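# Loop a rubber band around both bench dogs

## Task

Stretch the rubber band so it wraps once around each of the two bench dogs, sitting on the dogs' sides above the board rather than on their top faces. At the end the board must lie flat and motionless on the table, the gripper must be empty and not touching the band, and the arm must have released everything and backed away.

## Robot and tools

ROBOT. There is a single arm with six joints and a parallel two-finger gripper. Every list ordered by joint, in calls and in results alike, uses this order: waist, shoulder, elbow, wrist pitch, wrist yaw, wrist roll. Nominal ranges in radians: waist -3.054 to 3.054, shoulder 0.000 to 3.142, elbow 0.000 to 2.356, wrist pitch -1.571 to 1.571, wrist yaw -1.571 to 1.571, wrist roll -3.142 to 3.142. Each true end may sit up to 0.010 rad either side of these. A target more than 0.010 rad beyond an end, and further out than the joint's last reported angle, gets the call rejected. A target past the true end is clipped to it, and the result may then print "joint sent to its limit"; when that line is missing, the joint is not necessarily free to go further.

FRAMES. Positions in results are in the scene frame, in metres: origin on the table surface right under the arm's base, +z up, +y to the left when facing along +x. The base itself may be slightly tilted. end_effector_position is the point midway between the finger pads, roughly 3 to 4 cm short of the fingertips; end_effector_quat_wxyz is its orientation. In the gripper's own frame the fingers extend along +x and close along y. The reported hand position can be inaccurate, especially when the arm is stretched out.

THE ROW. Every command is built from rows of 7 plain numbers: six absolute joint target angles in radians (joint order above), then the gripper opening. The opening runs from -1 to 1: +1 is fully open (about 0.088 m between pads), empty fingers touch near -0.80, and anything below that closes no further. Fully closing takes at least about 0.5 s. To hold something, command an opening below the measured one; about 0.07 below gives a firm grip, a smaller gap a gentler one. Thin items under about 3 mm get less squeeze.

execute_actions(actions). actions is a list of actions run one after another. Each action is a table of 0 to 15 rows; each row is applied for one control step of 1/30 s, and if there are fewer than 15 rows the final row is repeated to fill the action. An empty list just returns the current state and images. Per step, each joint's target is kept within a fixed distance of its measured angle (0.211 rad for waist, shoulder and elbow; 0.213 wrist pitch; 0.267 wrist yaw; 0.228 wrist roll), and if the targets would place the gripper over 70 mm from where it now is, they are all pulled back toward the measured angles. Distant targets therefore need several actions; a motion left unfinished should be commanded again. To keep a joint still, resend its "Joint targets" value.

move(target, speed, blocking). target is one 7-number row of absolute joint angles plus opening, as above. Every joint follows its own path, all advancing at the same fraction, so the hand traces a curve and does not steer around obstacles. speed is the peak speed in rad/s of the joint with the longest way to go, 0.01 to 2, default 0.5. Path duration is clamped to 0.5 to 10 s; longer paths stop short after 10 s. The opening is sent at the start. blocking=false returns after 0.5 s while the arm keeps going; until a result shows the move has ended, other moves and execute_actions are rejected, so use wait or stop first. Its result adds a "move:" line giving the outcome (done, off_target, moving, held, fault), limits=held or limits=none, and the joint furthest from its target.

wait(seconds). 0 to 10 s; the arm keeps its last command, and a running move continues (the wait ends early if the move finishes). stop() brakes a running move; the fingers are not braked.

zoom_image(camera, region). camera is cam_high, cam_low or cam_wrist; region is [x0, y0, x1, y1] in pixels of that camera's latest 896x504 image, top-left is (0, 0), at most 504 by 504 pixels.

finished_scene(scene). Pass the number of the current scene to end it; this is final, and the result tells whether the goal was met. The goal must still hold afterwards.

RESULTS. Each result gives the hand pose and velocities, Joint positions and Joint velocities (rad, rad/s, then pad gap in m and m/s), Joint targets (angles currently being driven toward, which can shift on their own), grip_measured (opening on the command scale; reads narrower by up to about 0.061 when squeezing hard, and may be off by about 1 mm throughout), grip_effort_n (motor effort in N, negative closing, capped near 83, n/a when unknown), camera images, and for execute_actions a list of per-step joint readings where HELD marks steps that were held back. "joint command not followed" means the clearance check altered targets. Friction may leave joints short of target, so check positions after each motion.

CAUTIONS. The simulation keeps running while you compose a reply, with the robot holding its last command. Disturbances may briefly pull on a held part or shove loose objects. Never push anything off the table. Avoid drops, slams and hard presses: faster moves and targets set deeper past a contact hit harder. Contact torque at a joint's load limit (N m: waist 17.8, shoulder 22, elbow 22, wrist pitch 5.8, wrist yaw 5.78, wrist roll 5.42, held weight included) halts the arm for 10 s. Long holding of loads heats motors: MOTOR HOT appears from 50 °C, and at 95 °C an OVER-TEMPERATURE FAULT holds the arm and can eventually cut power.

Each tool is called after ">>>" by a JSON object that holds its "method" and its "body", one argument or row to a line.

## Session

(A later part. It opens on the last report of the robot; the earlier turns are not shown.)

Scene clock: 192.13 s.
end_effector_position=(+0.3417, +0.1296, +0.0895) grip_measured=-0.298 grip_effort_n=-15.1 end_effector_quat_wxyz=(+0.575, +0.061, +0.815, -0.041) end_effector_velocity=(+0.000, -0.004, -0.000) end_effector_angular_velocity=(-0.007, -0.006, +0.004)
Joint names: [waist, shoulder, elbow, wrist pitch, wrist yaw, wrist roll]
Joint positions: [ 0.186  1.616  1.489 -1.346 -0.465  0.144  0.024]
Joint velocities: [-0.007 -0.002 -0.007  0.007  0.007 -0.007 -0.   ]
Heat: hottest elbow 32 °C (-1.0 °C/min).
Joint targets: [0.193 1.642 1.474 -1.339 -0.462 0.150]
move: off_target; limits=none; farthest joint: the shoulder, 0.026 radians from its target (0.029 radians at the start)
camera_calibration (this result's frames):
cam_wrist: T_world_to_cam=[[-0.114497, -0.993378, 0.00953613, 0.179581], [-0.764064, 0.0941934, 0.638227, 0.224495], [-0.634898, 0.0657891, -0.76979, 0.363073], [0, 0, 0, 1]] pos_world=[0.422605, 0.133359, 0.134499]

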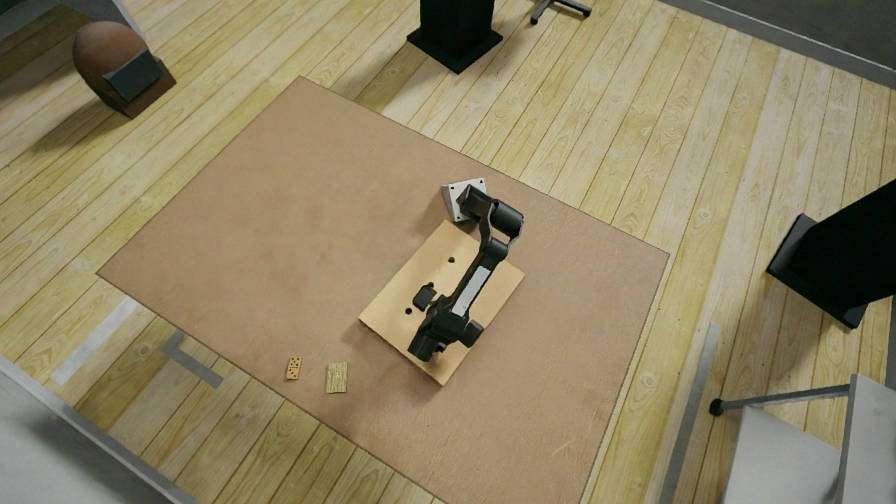

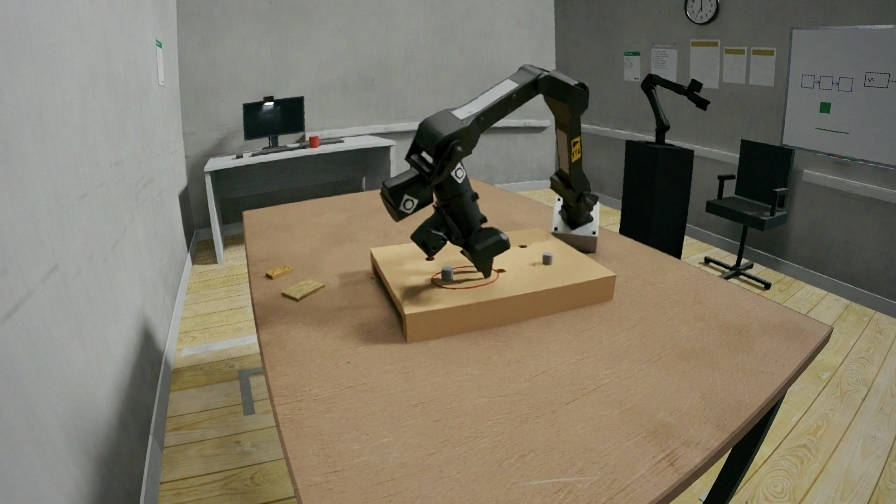

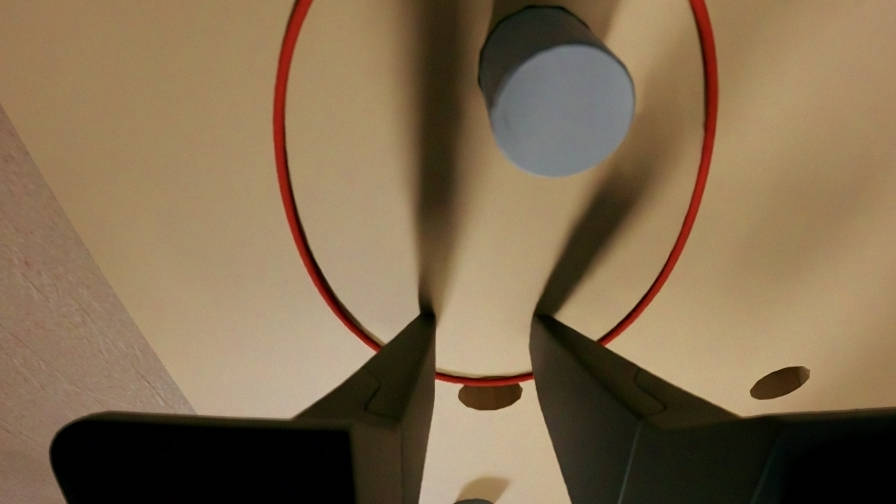

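>>> {"method": "move", "body": {
  "target": [0.213,1.584,1.406,-1.398,-0.476,0.125,-0.1],
  "speed": 0.07
}}

>>> {"method": "move", "body": {
  "target": [0.246,1.545,1.314,-1.425,-0.488,0.114,-0.1],
  "speed": 0.07
}}

Scene clock: 200.90 s.
end_effector_position=(+0.3131, +0.1325, +0.0886) grip_measured=-0.102 grip_effort_n=13.7 end_effector_quat_wxyz=(+0.537, +0.065, +0.840, -0.043) end_effector_velocity=(-0.001, +0.001, +0.002) end_effector_angular_velocity=(+0.014, -0.000, +0.014)
Joint names: [waist, shoulder, elbow, wrist pitch, wrist yaw, wrist roll]
Joint positions: [ 0.207  1.59   1.42  -1.395 -0.474  0.131  0.034]
Joint velocities: [-0.002 -0.007 -0.002 -0.007 -0.007 -0.022 -0.   ]
Heat: hottest elbow 32 °C (-1.0 °C/min).
Joint targets: [0.213 1.584 1.406 -1.398 -0.476 0.125]
move: off_target; limits=none; farthest joint: the elbow, 0.014 radians from its target (0.083 radians at the start)
camera_calibration (this result's frames):
cam_wrist: T_world_to_cam=[[-0.120779, -0.992603, 0.0123377, 0.180859], [-0.702332, 0.0942296, 0.705585, 0.177597], [-0.701528, 0.076555, -0.708518, 0.357997], [0, 0, 0, 1]] pos_world=[0.397721, 0.13538, 0.126106]

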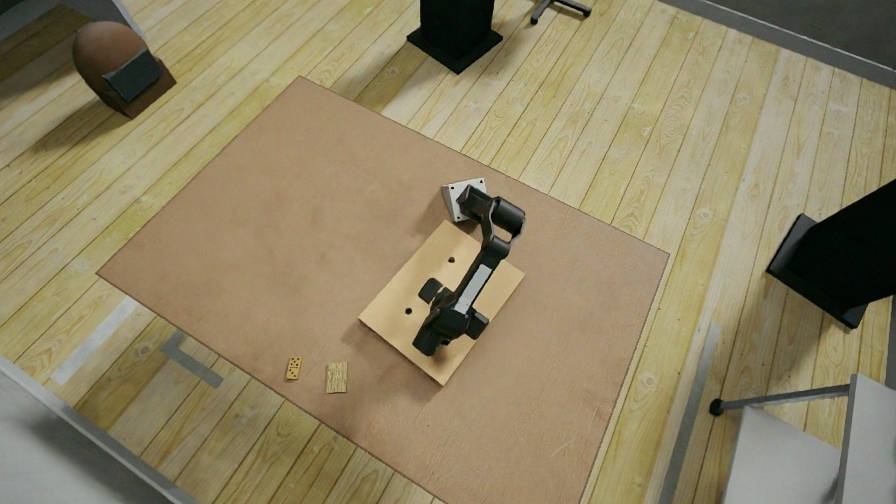

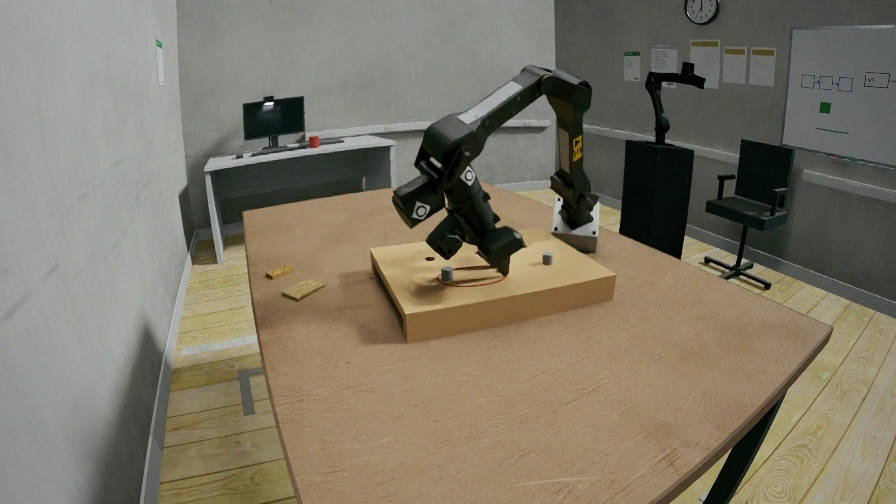

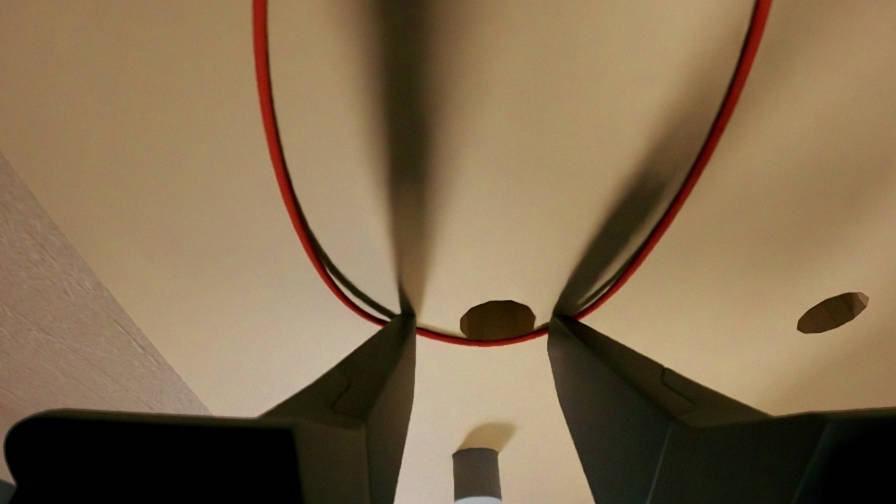

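Scene clock: 202.77 s.
end_effector_position=(+0.2805, +0.1370, +0.0863) grip_measured=-0.102 grip_effort_n=12.8 end_effector_quat_wxyz=(+0.498, +0.066, +0.864, -0.039) end_effector_velocity=(+0.001, +0.001, +0.002) end_effector_angular_velocity=(+0.012, -0.017, +0.007)
Joint names: [waist, shoulder, elbow, wrist pitch, wrist yaw, wrist roll]
Joint positions: [ 0.241  1.553  1.326 -1.423 -0.486  0.119  0.034]
Joint velocities: [-0.002 -0.012 -0.002  0.007 -0.007 -0.007 -0.   ]
Heat: hottest elbow 32 °C (-1.0 °C/min).
Joint targets: [0.246 1.545 1.314 -1.425 -0.488 0.114]
move: off_target; limits=none; farthest joint: the elbow, 0.012 radians from its target (0.106 radians at the start)
camera_calibration (this result's frames):
cam_wrist: T_world_to_cam=[[-0.118449, -0.99292, 0.00889389, 0.181027], [-0.635774, 0.0827178, 0.76743, 0.133532], [-0.762733, 0.0852468, -0.641071, 0.343259], [0, 0, 0, 1]] pos_world=[0.368153, 0.139438, 0.115967]

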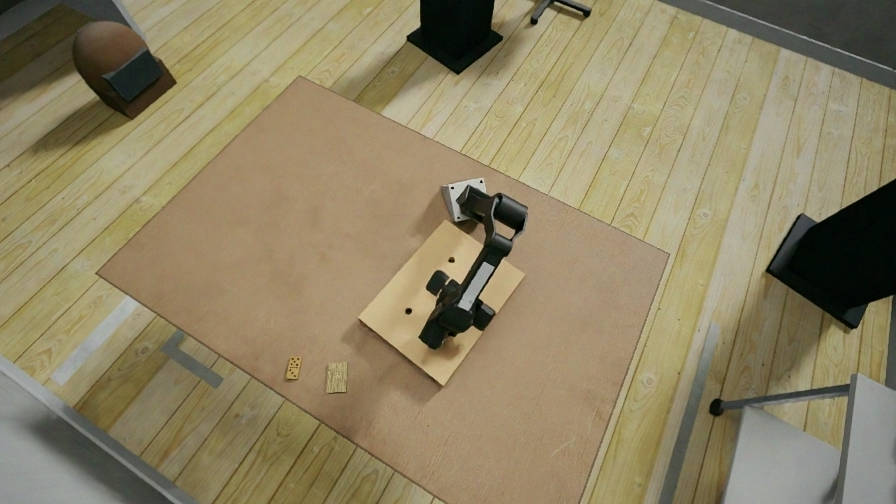

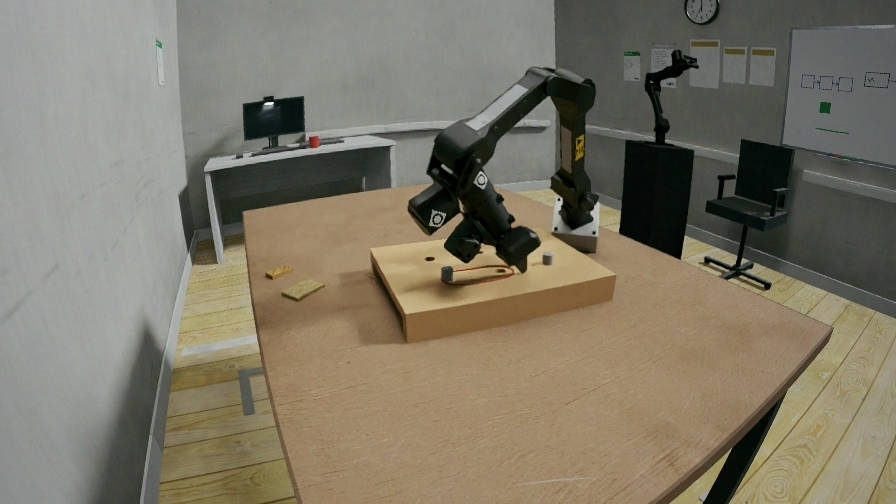

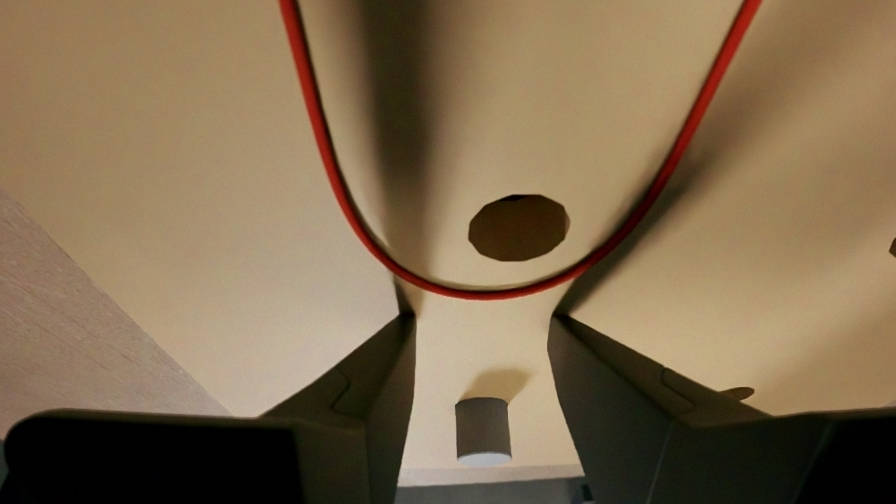

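>>> {"method": "move", "body": {
  "target": [0.21,1.27,1.172,-1.09,-0.398,0.292,-0.1],
  "speed": 0.3
}}

>>> {"method": "move", "body": {
  "target": [0.251,1.32,1.116,-0.998,-0.385,0.327,-0.1],
  "speed": 0.08
}}

Scene clock: 223.80 s.
end_effector_position=(+0.3146, +0.1317, +0.1095) grip_measured=-0.102 grip_effort_n=12.8 end_effector_quat_wxyz=(+0.674, +0.054, +0.735, -0.049) end_effector_velocity=(-0.005, +0.002, +0.002) end_effector_angular_velocity=(+0.019, +0.018, -0.003)
Joint names: [waist, shoulder, elbow, wrist pitch, wrist yaw, wrist roll]
Joint positions: [ 0.212  1.28   1.184 -1.093 -0.401  0.287  0.034]
Joint velocities: [-0.002 -0.007 -0.002 -0.022 -0.022 -0.007 -0.   ]
Heat: hottest shoulder 34 °C (+2.0 °C/min).
Joint targets: [0.210 1.270 1.172 -1.090 -0.398 0.292]
move: off_target; limits=none; farthest joint: the elbow, 0.012 radians from its target (0.154 radians at the start)
camera_calibration (this result's frames):
cam_wrist: T_world_to_cam=[[-0.117946, -0.992808, 0.0205259, 0.178179], [-0.898159, 0.115473, 0.424237, 0.253639], [-0.423556, 0.0316017, -0.905319, 0.313917], [0, 0, 0, 1]] pos_world=[0.381785, 0.137689, 0.172935]

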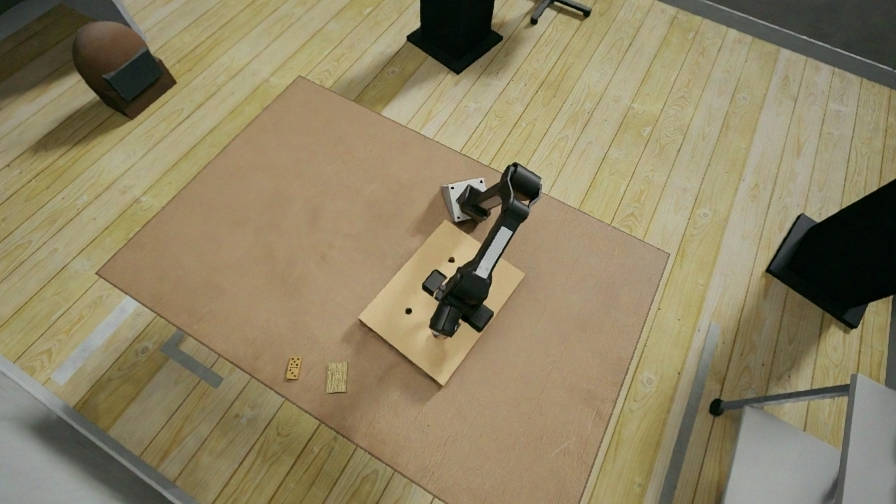

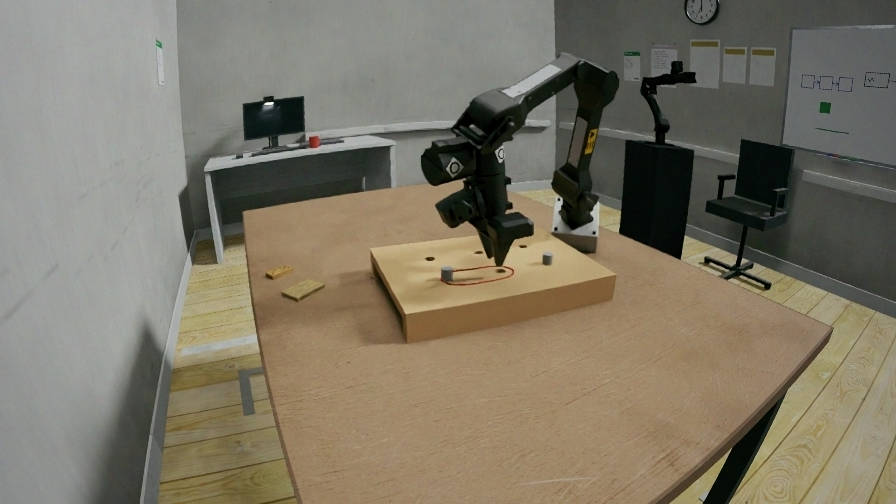

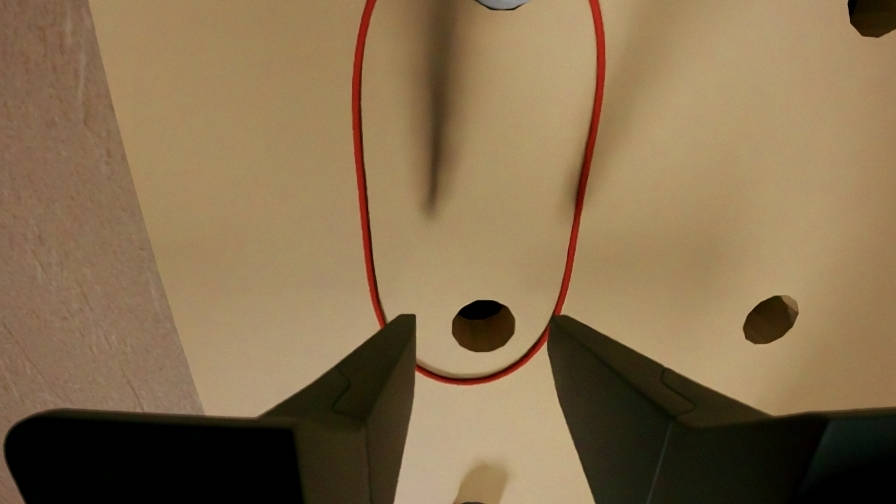

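Scene clock: 225.27 s.
end_effector_position=(+0.3140, +0.1319, +0.0898) grip_measured=-0.102 grip_effort_n=12.8 end_effector_quat_wxyz=(+0.674, +0.054, +0.735, -0.049) end_effector_velocity=(-0.000, -0.002, -0.001) end_effector_angular_velocity=(-0.007, -0.005, +0.007)
Joint names: [waist, shoulder, elbow, wrist pitch, wrist yaw, wrist roll]
Joint positions: [ 0.245  1.3    1.131 -1.006 -0.389  0.32   0.034]
Joint velocities: [-0.002 -0.002 -0.007  0.007  0.007 -0.007 -0.   ]
Heat: hottest shoulder 34 °C (+2.0 °C/min).
Joint targets: [0.251 1.320 1.116 -0.998 -0.385 0.327]
move: off_target; limits=none; farthest joint: the shoulder, 0.020 radians from its target (0.040 radians at the start)
camera_calibration (this result's frames):
cam_wrist: T_world_to_cam=[[-0.118395, -0.992761, 0.0201833, 0.178896], [-0.898356, 0.115751, 0.423743, 0.261521], [-0.423012, 0.0320371, -0.905557, 0.295674], [0, 0, 0, 1]] pos_world=[0.381193, 0.137858, 0.153322]

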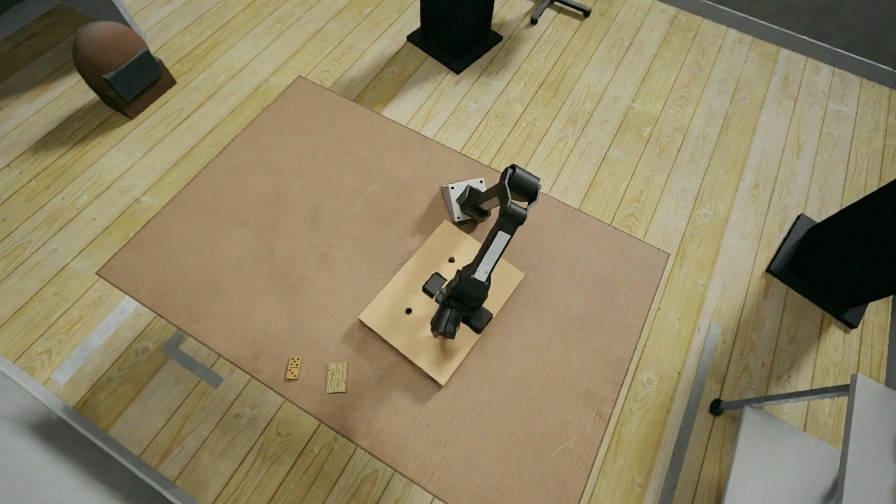

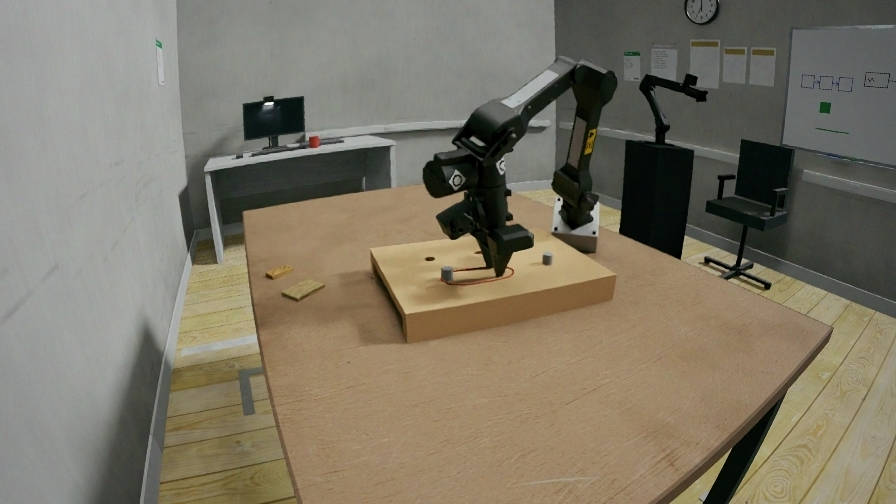

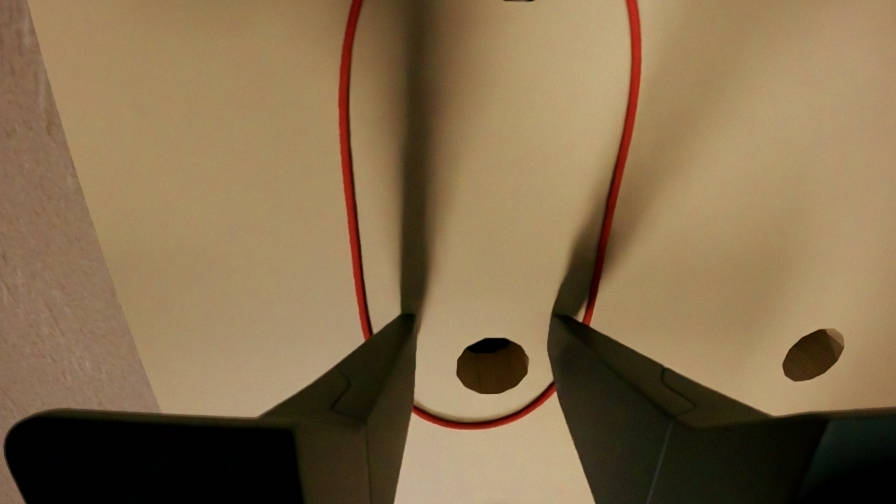

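>>> {"method": "move", "body": {
  "target": [0.321,1.155,0.962,-0.970,-0.357,0.395,-0.1],
  "speed": 0.1
}}

Scene clock: 231.10 s.
end_effector_position=(+0.2779, +0.1379, +0.0890) grip_measured=-0.102 grip_effort_n=12.8 end_effector_quat_wxyz=(+0.678, +0.054, +0.731, -0.049) end_effector_velocity=(-0.001, -0.002, +0.001) end_effector_angular_velocity=(-0.008, -0.001, +0.005)
Joint names: [waist, shoulder, elbow, wrist pitch, wrist yaw, wrist roll]
Joint positions: [ 0.313  1.157  0.983 -0.966 -0.358  0.39   0.034]
Joint velocities: [-0.002 -0.007 -0.002 -0.007  0.007 -0.007 -0.   ]
Heat: hottest shoulder 33 °C (+1.0 °C/min).
Joint targets: [0.321 1.155 0.962 -0.970 -0.357 0.395]
move: off_target; limits=none; farthest joint: the elbow, 0.021 radians from its target (0.169 radians at the start)
camera_calibration (this result's frames):
cam_wrist: T_world_to_cam=[[-0.117844, -0.992821, 0.0204918, 0.18038], [-0.903173, 0.115735, 0.413381, 0.23103], [-0.412785, 0.0302067, -0.910328, 0.277253], [0, 0, 0, 1]] pos_world=[0.344362, 0.143972, 0.153191]

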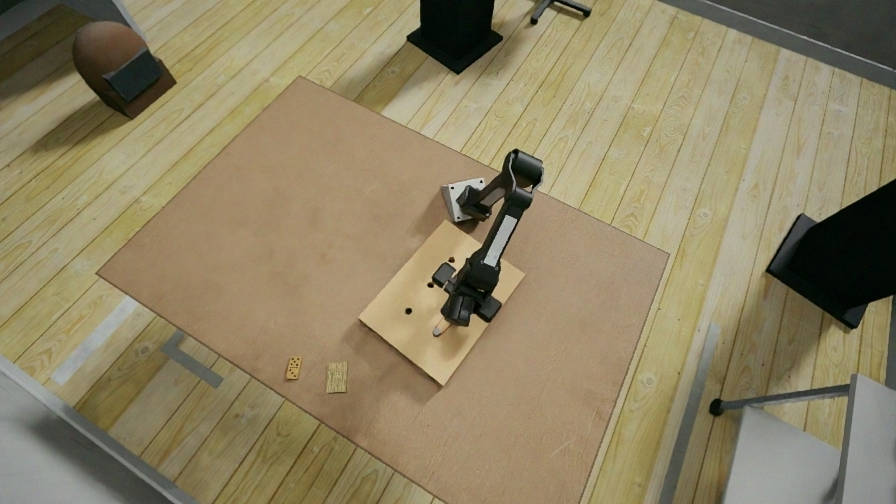

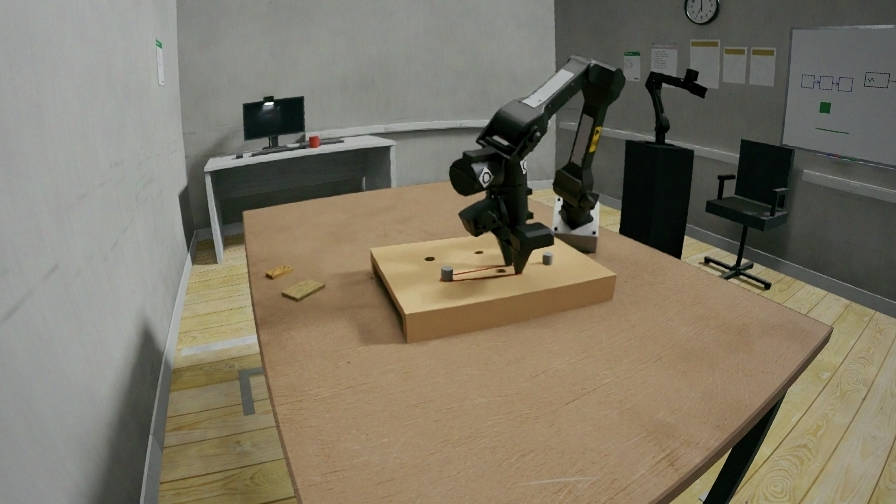

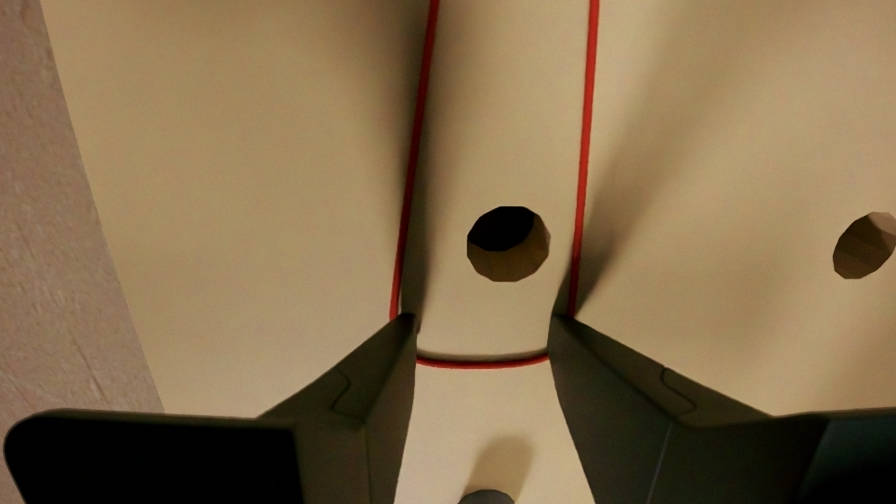

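>>> {"method": "move", "body": {
  "target": [0.405,1.016,0.842,-0.962,-0.322,0.475,-0.1],
  "speed": 0.1
}}

Scene clock: 235.00 s.
end_effector_position=(+0.2399, +0.1446, +0.0892) grip_measured=-0.102 grip_effort_n=12.8 end_effector_quat_wxyz=(+0.676, +0.055, +0.734, -0.045) end_effector_velocity=(-0.004, +0.001, -0.001) end_effector_angular_velocity=(+0.014, +0.018, -0.029)
Joint names: [waist, shoulder, elbow, wrist pitch, wrist yaw, wrist roll]
Joint positions: [ 0.401  1.017  0.861 -0.96  -0.328  0.469  0.034]
Joint velocities: [-0.002 -0.002 -0.007 -0.007 -0.022  0.022 -0.   ]
Heat: hottest shoulder 33 °C (+1.0 °C/min).
Joint targets: [0.405 1.016 0.842 -0.962 -0.322 0.475]
move: off_target; limits=none; farthest joint: the elbow, 0.019 radians from its target (0.141 radians at the start)
camera_calibration (this result's frames):
cam_wrist: T_world_to_cam=[[-0.113585, -0.99343, 0.0139847, 0.182224], [-0.900741, 0.108907, 0.420483, 0.195601], [-0.419243, 0.0351641, -0.907193, 0.262169], [0, 0, 0, 1]] pos_world=[0.306796, 0.150505, 0.153043]

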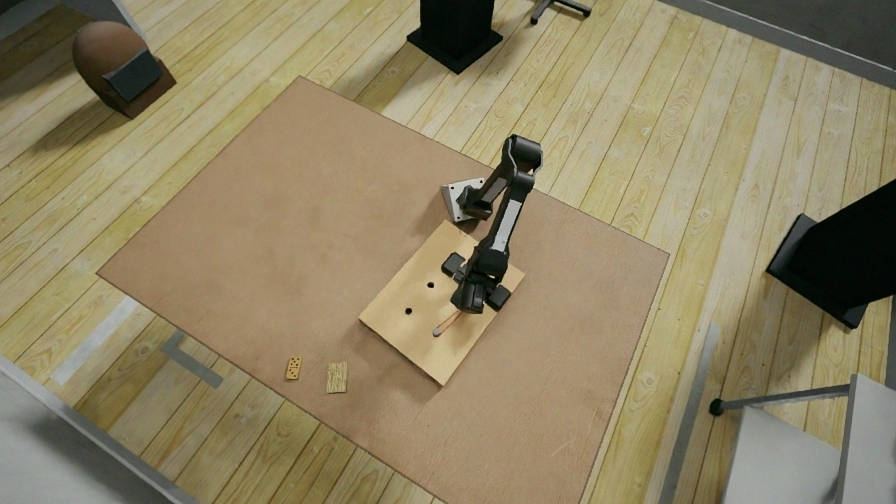

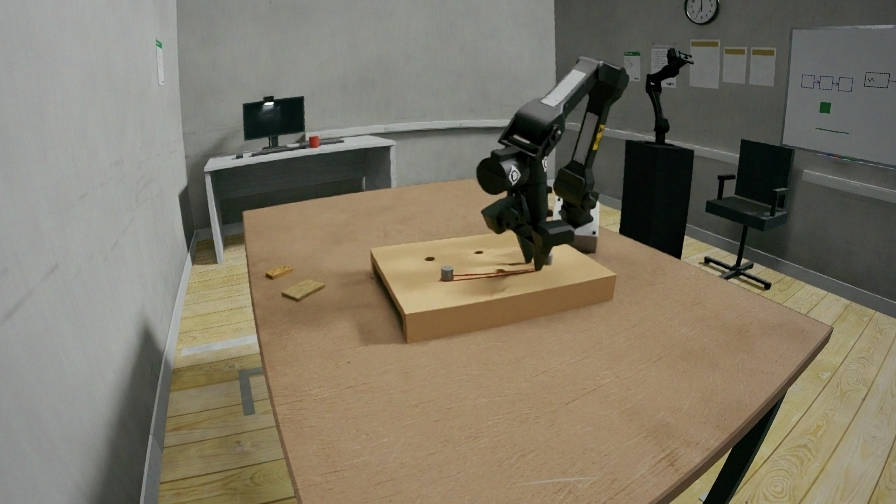

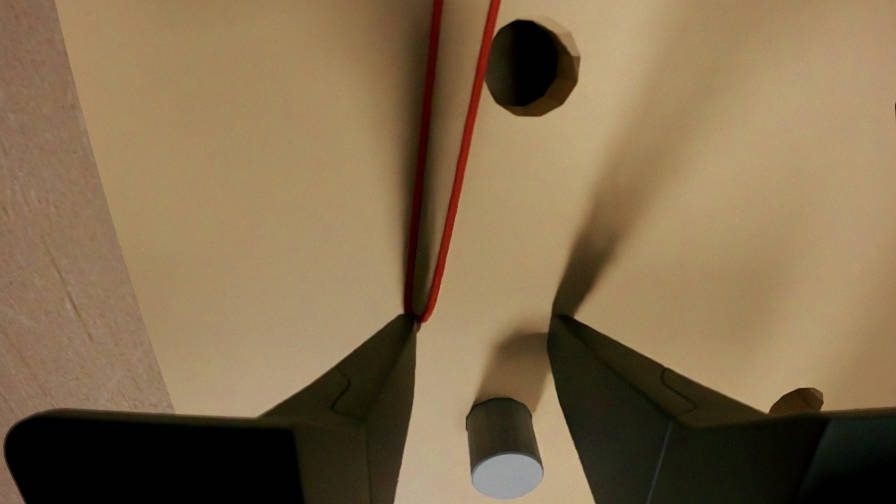

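>>> {"method": "move", "body": {
  "target": [0.31,1.165,0.985,-0.975,-0.363,0.385,-0.1],
  "speed": 0.15
}}

>>> {"method": "move", "body": {
  "target": [0.19,1.25,1.20,-1.15,-0.41,-0.5,-0.45],
  "speed": 0.5
}}

Scene clock: 246.17 s.
end_effector_position=(+0.2756, +0.1378, +0.0900) grip_measured=-0.102 grip_effort_n=12.8 end_effector_quat_wxyz=(+0.677, +0.055, +0.732, -0.050) end_effector_velocity=(-0.003, +0.002, -0.001) end_effector_angular_velocity=(+0.018, +0.015, -0.000)
Joint names: [waist, shoulder, elbow, wrist pitch, wrist yaw, wrist roll]
Joint positions: [ 0.312  1.15   0.979 -0.972 -0.36   0.391  0.034]
Joint velocities: [-0.002  0.002 -0.002 -0.007 -0.022 -0.007 -0.   ]
Heat: hottest shoulder 32 °C (+0.0 °C/min).
Joint targets: [0.310 1.165 0.985 -0.975 -0.363 0.385]
move: off_target; limits=none; farthest joint: the shoulder, 0.015 radians from its target (0.148 radians at the start)
camera_calibration (this result's frames):
cam_wrist: T_world_to_cam=[[-0.119581, -0.992624, 0.0199645, 0.180489], [-0.901677, 0.116997, 0.416283, 0.227704], [-0.415548, 0.0317778, -0.909016, 0.277626], [0, 0, 0, 1]] pos_world=[0.342265, 0.143694, 0.153973]

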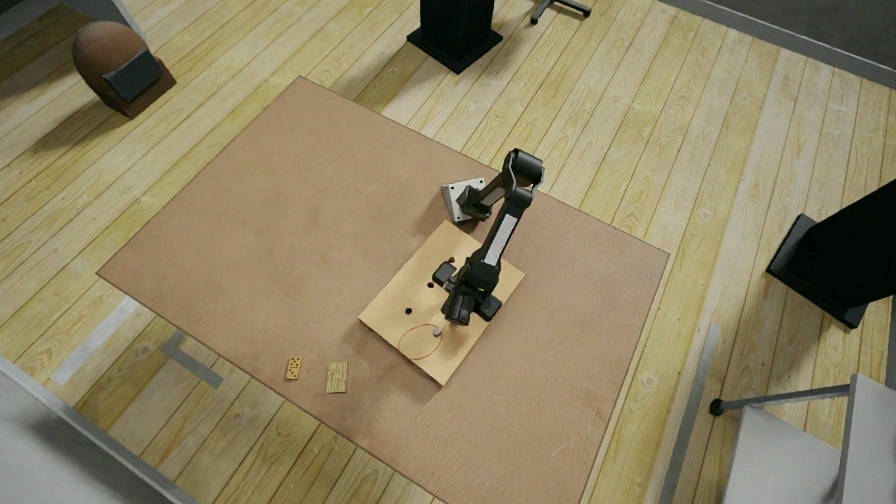

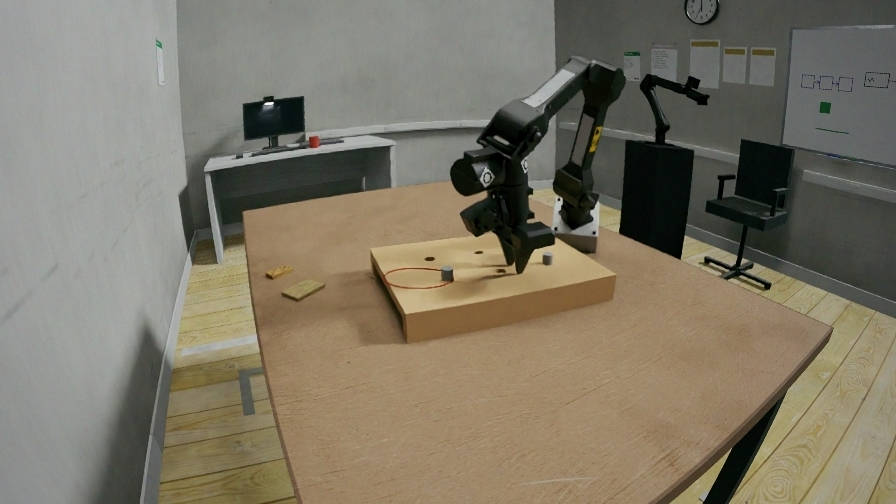

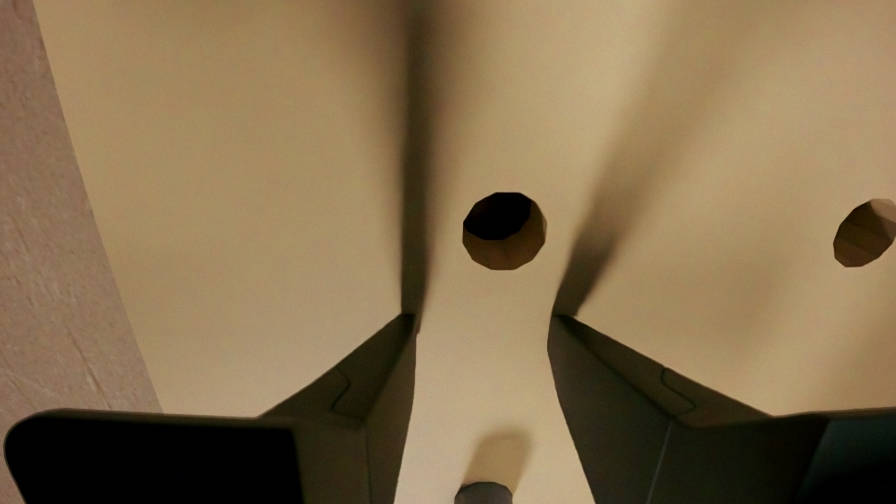

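Scene clock: 248.60 s.
end_effector_position=(+0.3079, +0.1320, +0.1252) grip_measured=-0.448 grip_effort_n=-15.6 end_effector_quat_wxyz=(+0.648, -0.202, +0.698, +0.227) end_effector_velocity=(-0.002, -0.001, +0.002) end_effector_angular_velocity=(-0.007, +0.000, +0.020)
Joint names: [waist, shoulder, elbow, wrist pitch, wrist yaw, wrist roll]
Joint positions: [ 0.192  1.234  1.194 -1.147 -0.407 -0.494  0.017]
Joint velocities: [-0.002 -0.007 -0.002 -0.007  0.007 -0.022 -0.   ]
Heat: hottest shoulder 32 °C (+0.0 °C/min).
Joint targets: [0.190 1.250 1.200 -1.150 -0.410 -0.500]
move: off_target; limits=none; farthest joint: the shoulder, 0.016 radians from its target (0.100 radians at the start)
camera_calibration (this result's frames):
cam_wrist: T_world_to_cam=[[0.600172, -0.799198, -0.0327916, -0.0625942], [-0.727036, -0.562155, 0.394208, 0.281467], [-0.333485, -0.212752, -0.918436, 0.331506], [0, 0, 0, 1]] pos_world=[0.352756, 0.178732, 0.191458]

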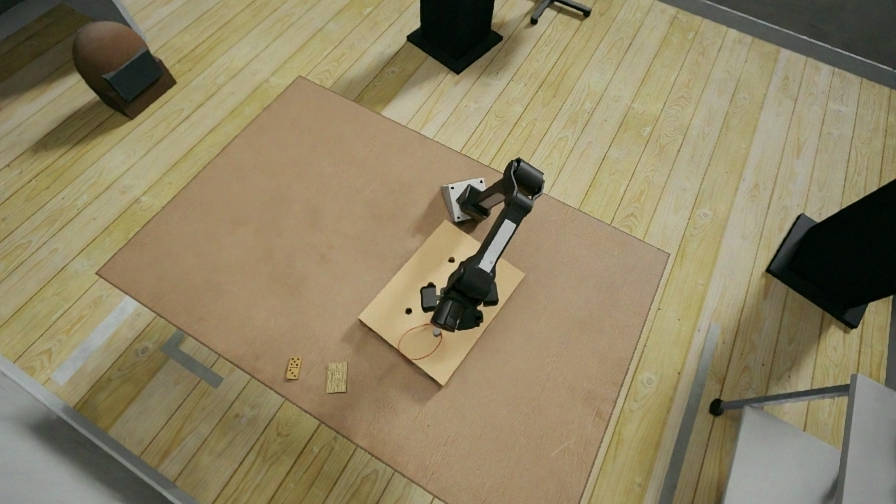

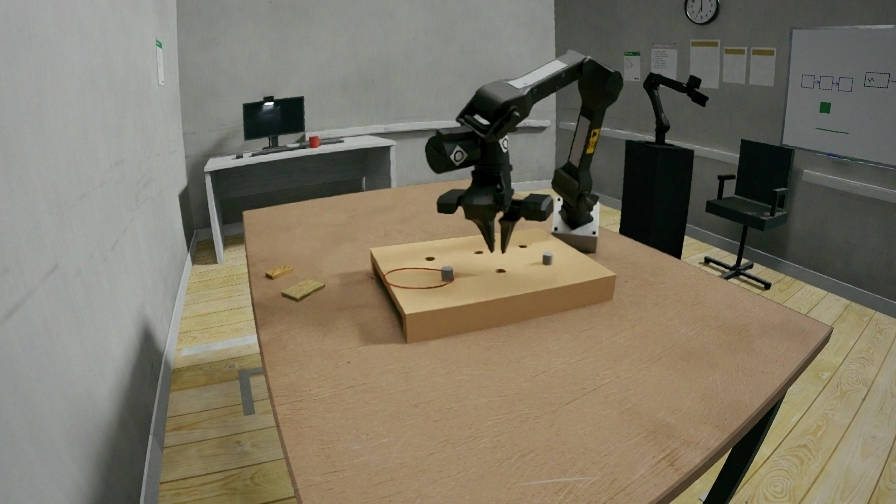

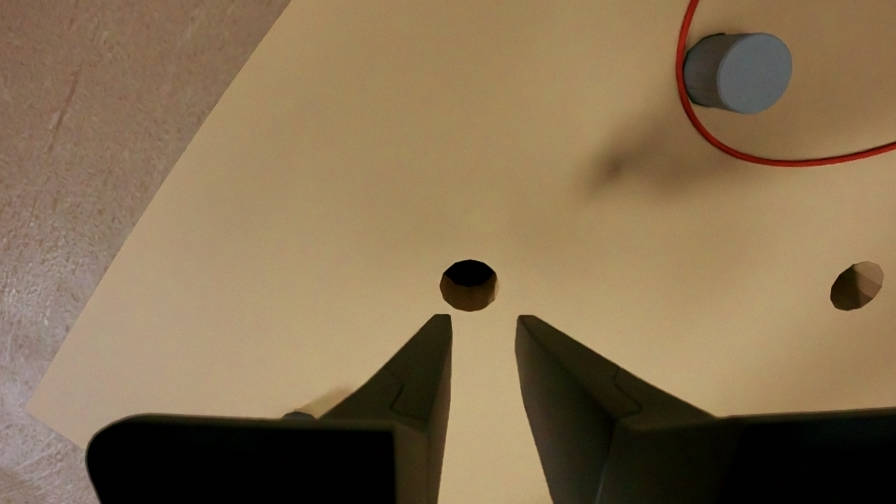

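>>> {"method": "move", "body": {
  "target": [-0.002,1.52,1.45,-1.122,-0.466,-2.29,-0.3],
  "speed": 0.9
}}

Scene clock: 261.90 s.
end_effector_position=(+0.3906, +0.0839, +0.1259) grip_measured=-0.302 grip_effort_n=14.2 end_effector_quat_wxyz=(-0.306, +0.639, -0.305, -0.636) end_effector_velocity=(+0.001, +0.003, +0.000) end_effector_angular_velocity=(+0.021, -0.008, -0.006)
Joint names: [waist, shoulder, elbow, wrist pitch, wrist yaw, wrist roll]
Joint positions: [-0.001  1.502  1.444 -1.125 -0.463 -2.284  0.024]
Joint velocities: [-0.002 -0.002 -0.002  0.007 -0.022  0.007 -0.   ]
Heat: hottest elbow 32 °C (+0.0 °C/min).
Joint targets: [-0.002 1.520 1.450 -1.122 -0.466 -2.290]
move: off_target; limits=none; farthest joint: the shoulder, 0.018 radians from its target (0.286 radians at the start)
camera_calibration (this result's frames):
cam_wrist: T_world_to_cam=[[0.762321, 0.64669, 0.0256774, -0.342678], [0.600008, -0.721051, 0.34652, -0.184794], [0.242606, -0.248753, -0.937691, 0.129884], [0, 0, 0, 1]] pos_world=[0.340598, 0.12067, 0.194625]

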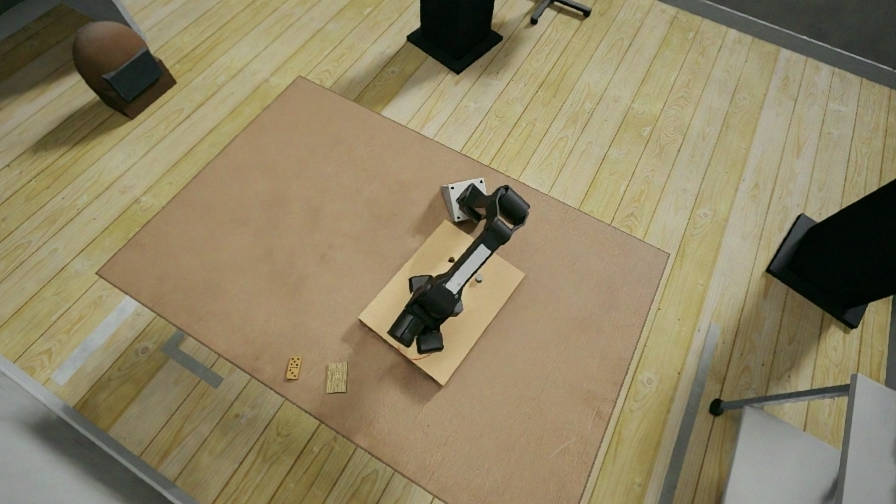

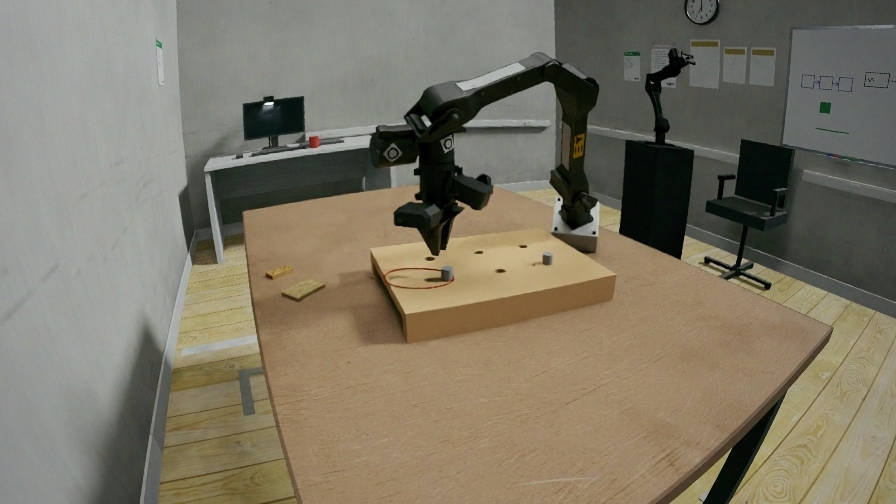

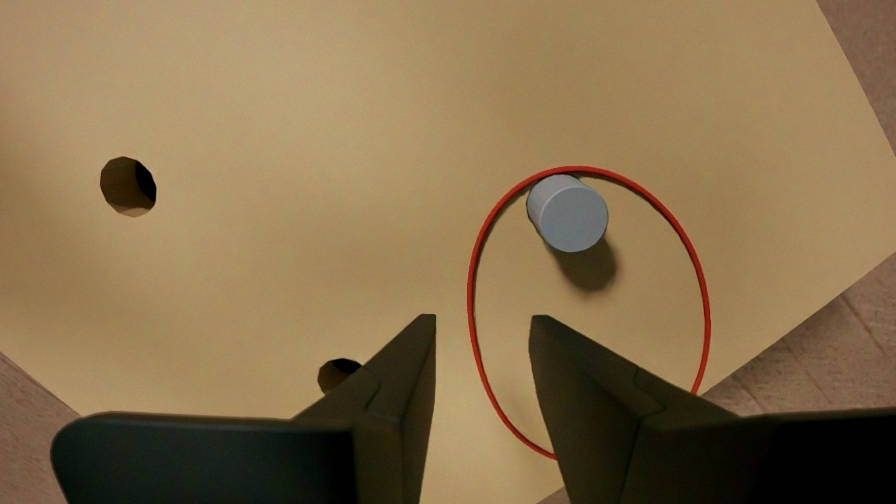

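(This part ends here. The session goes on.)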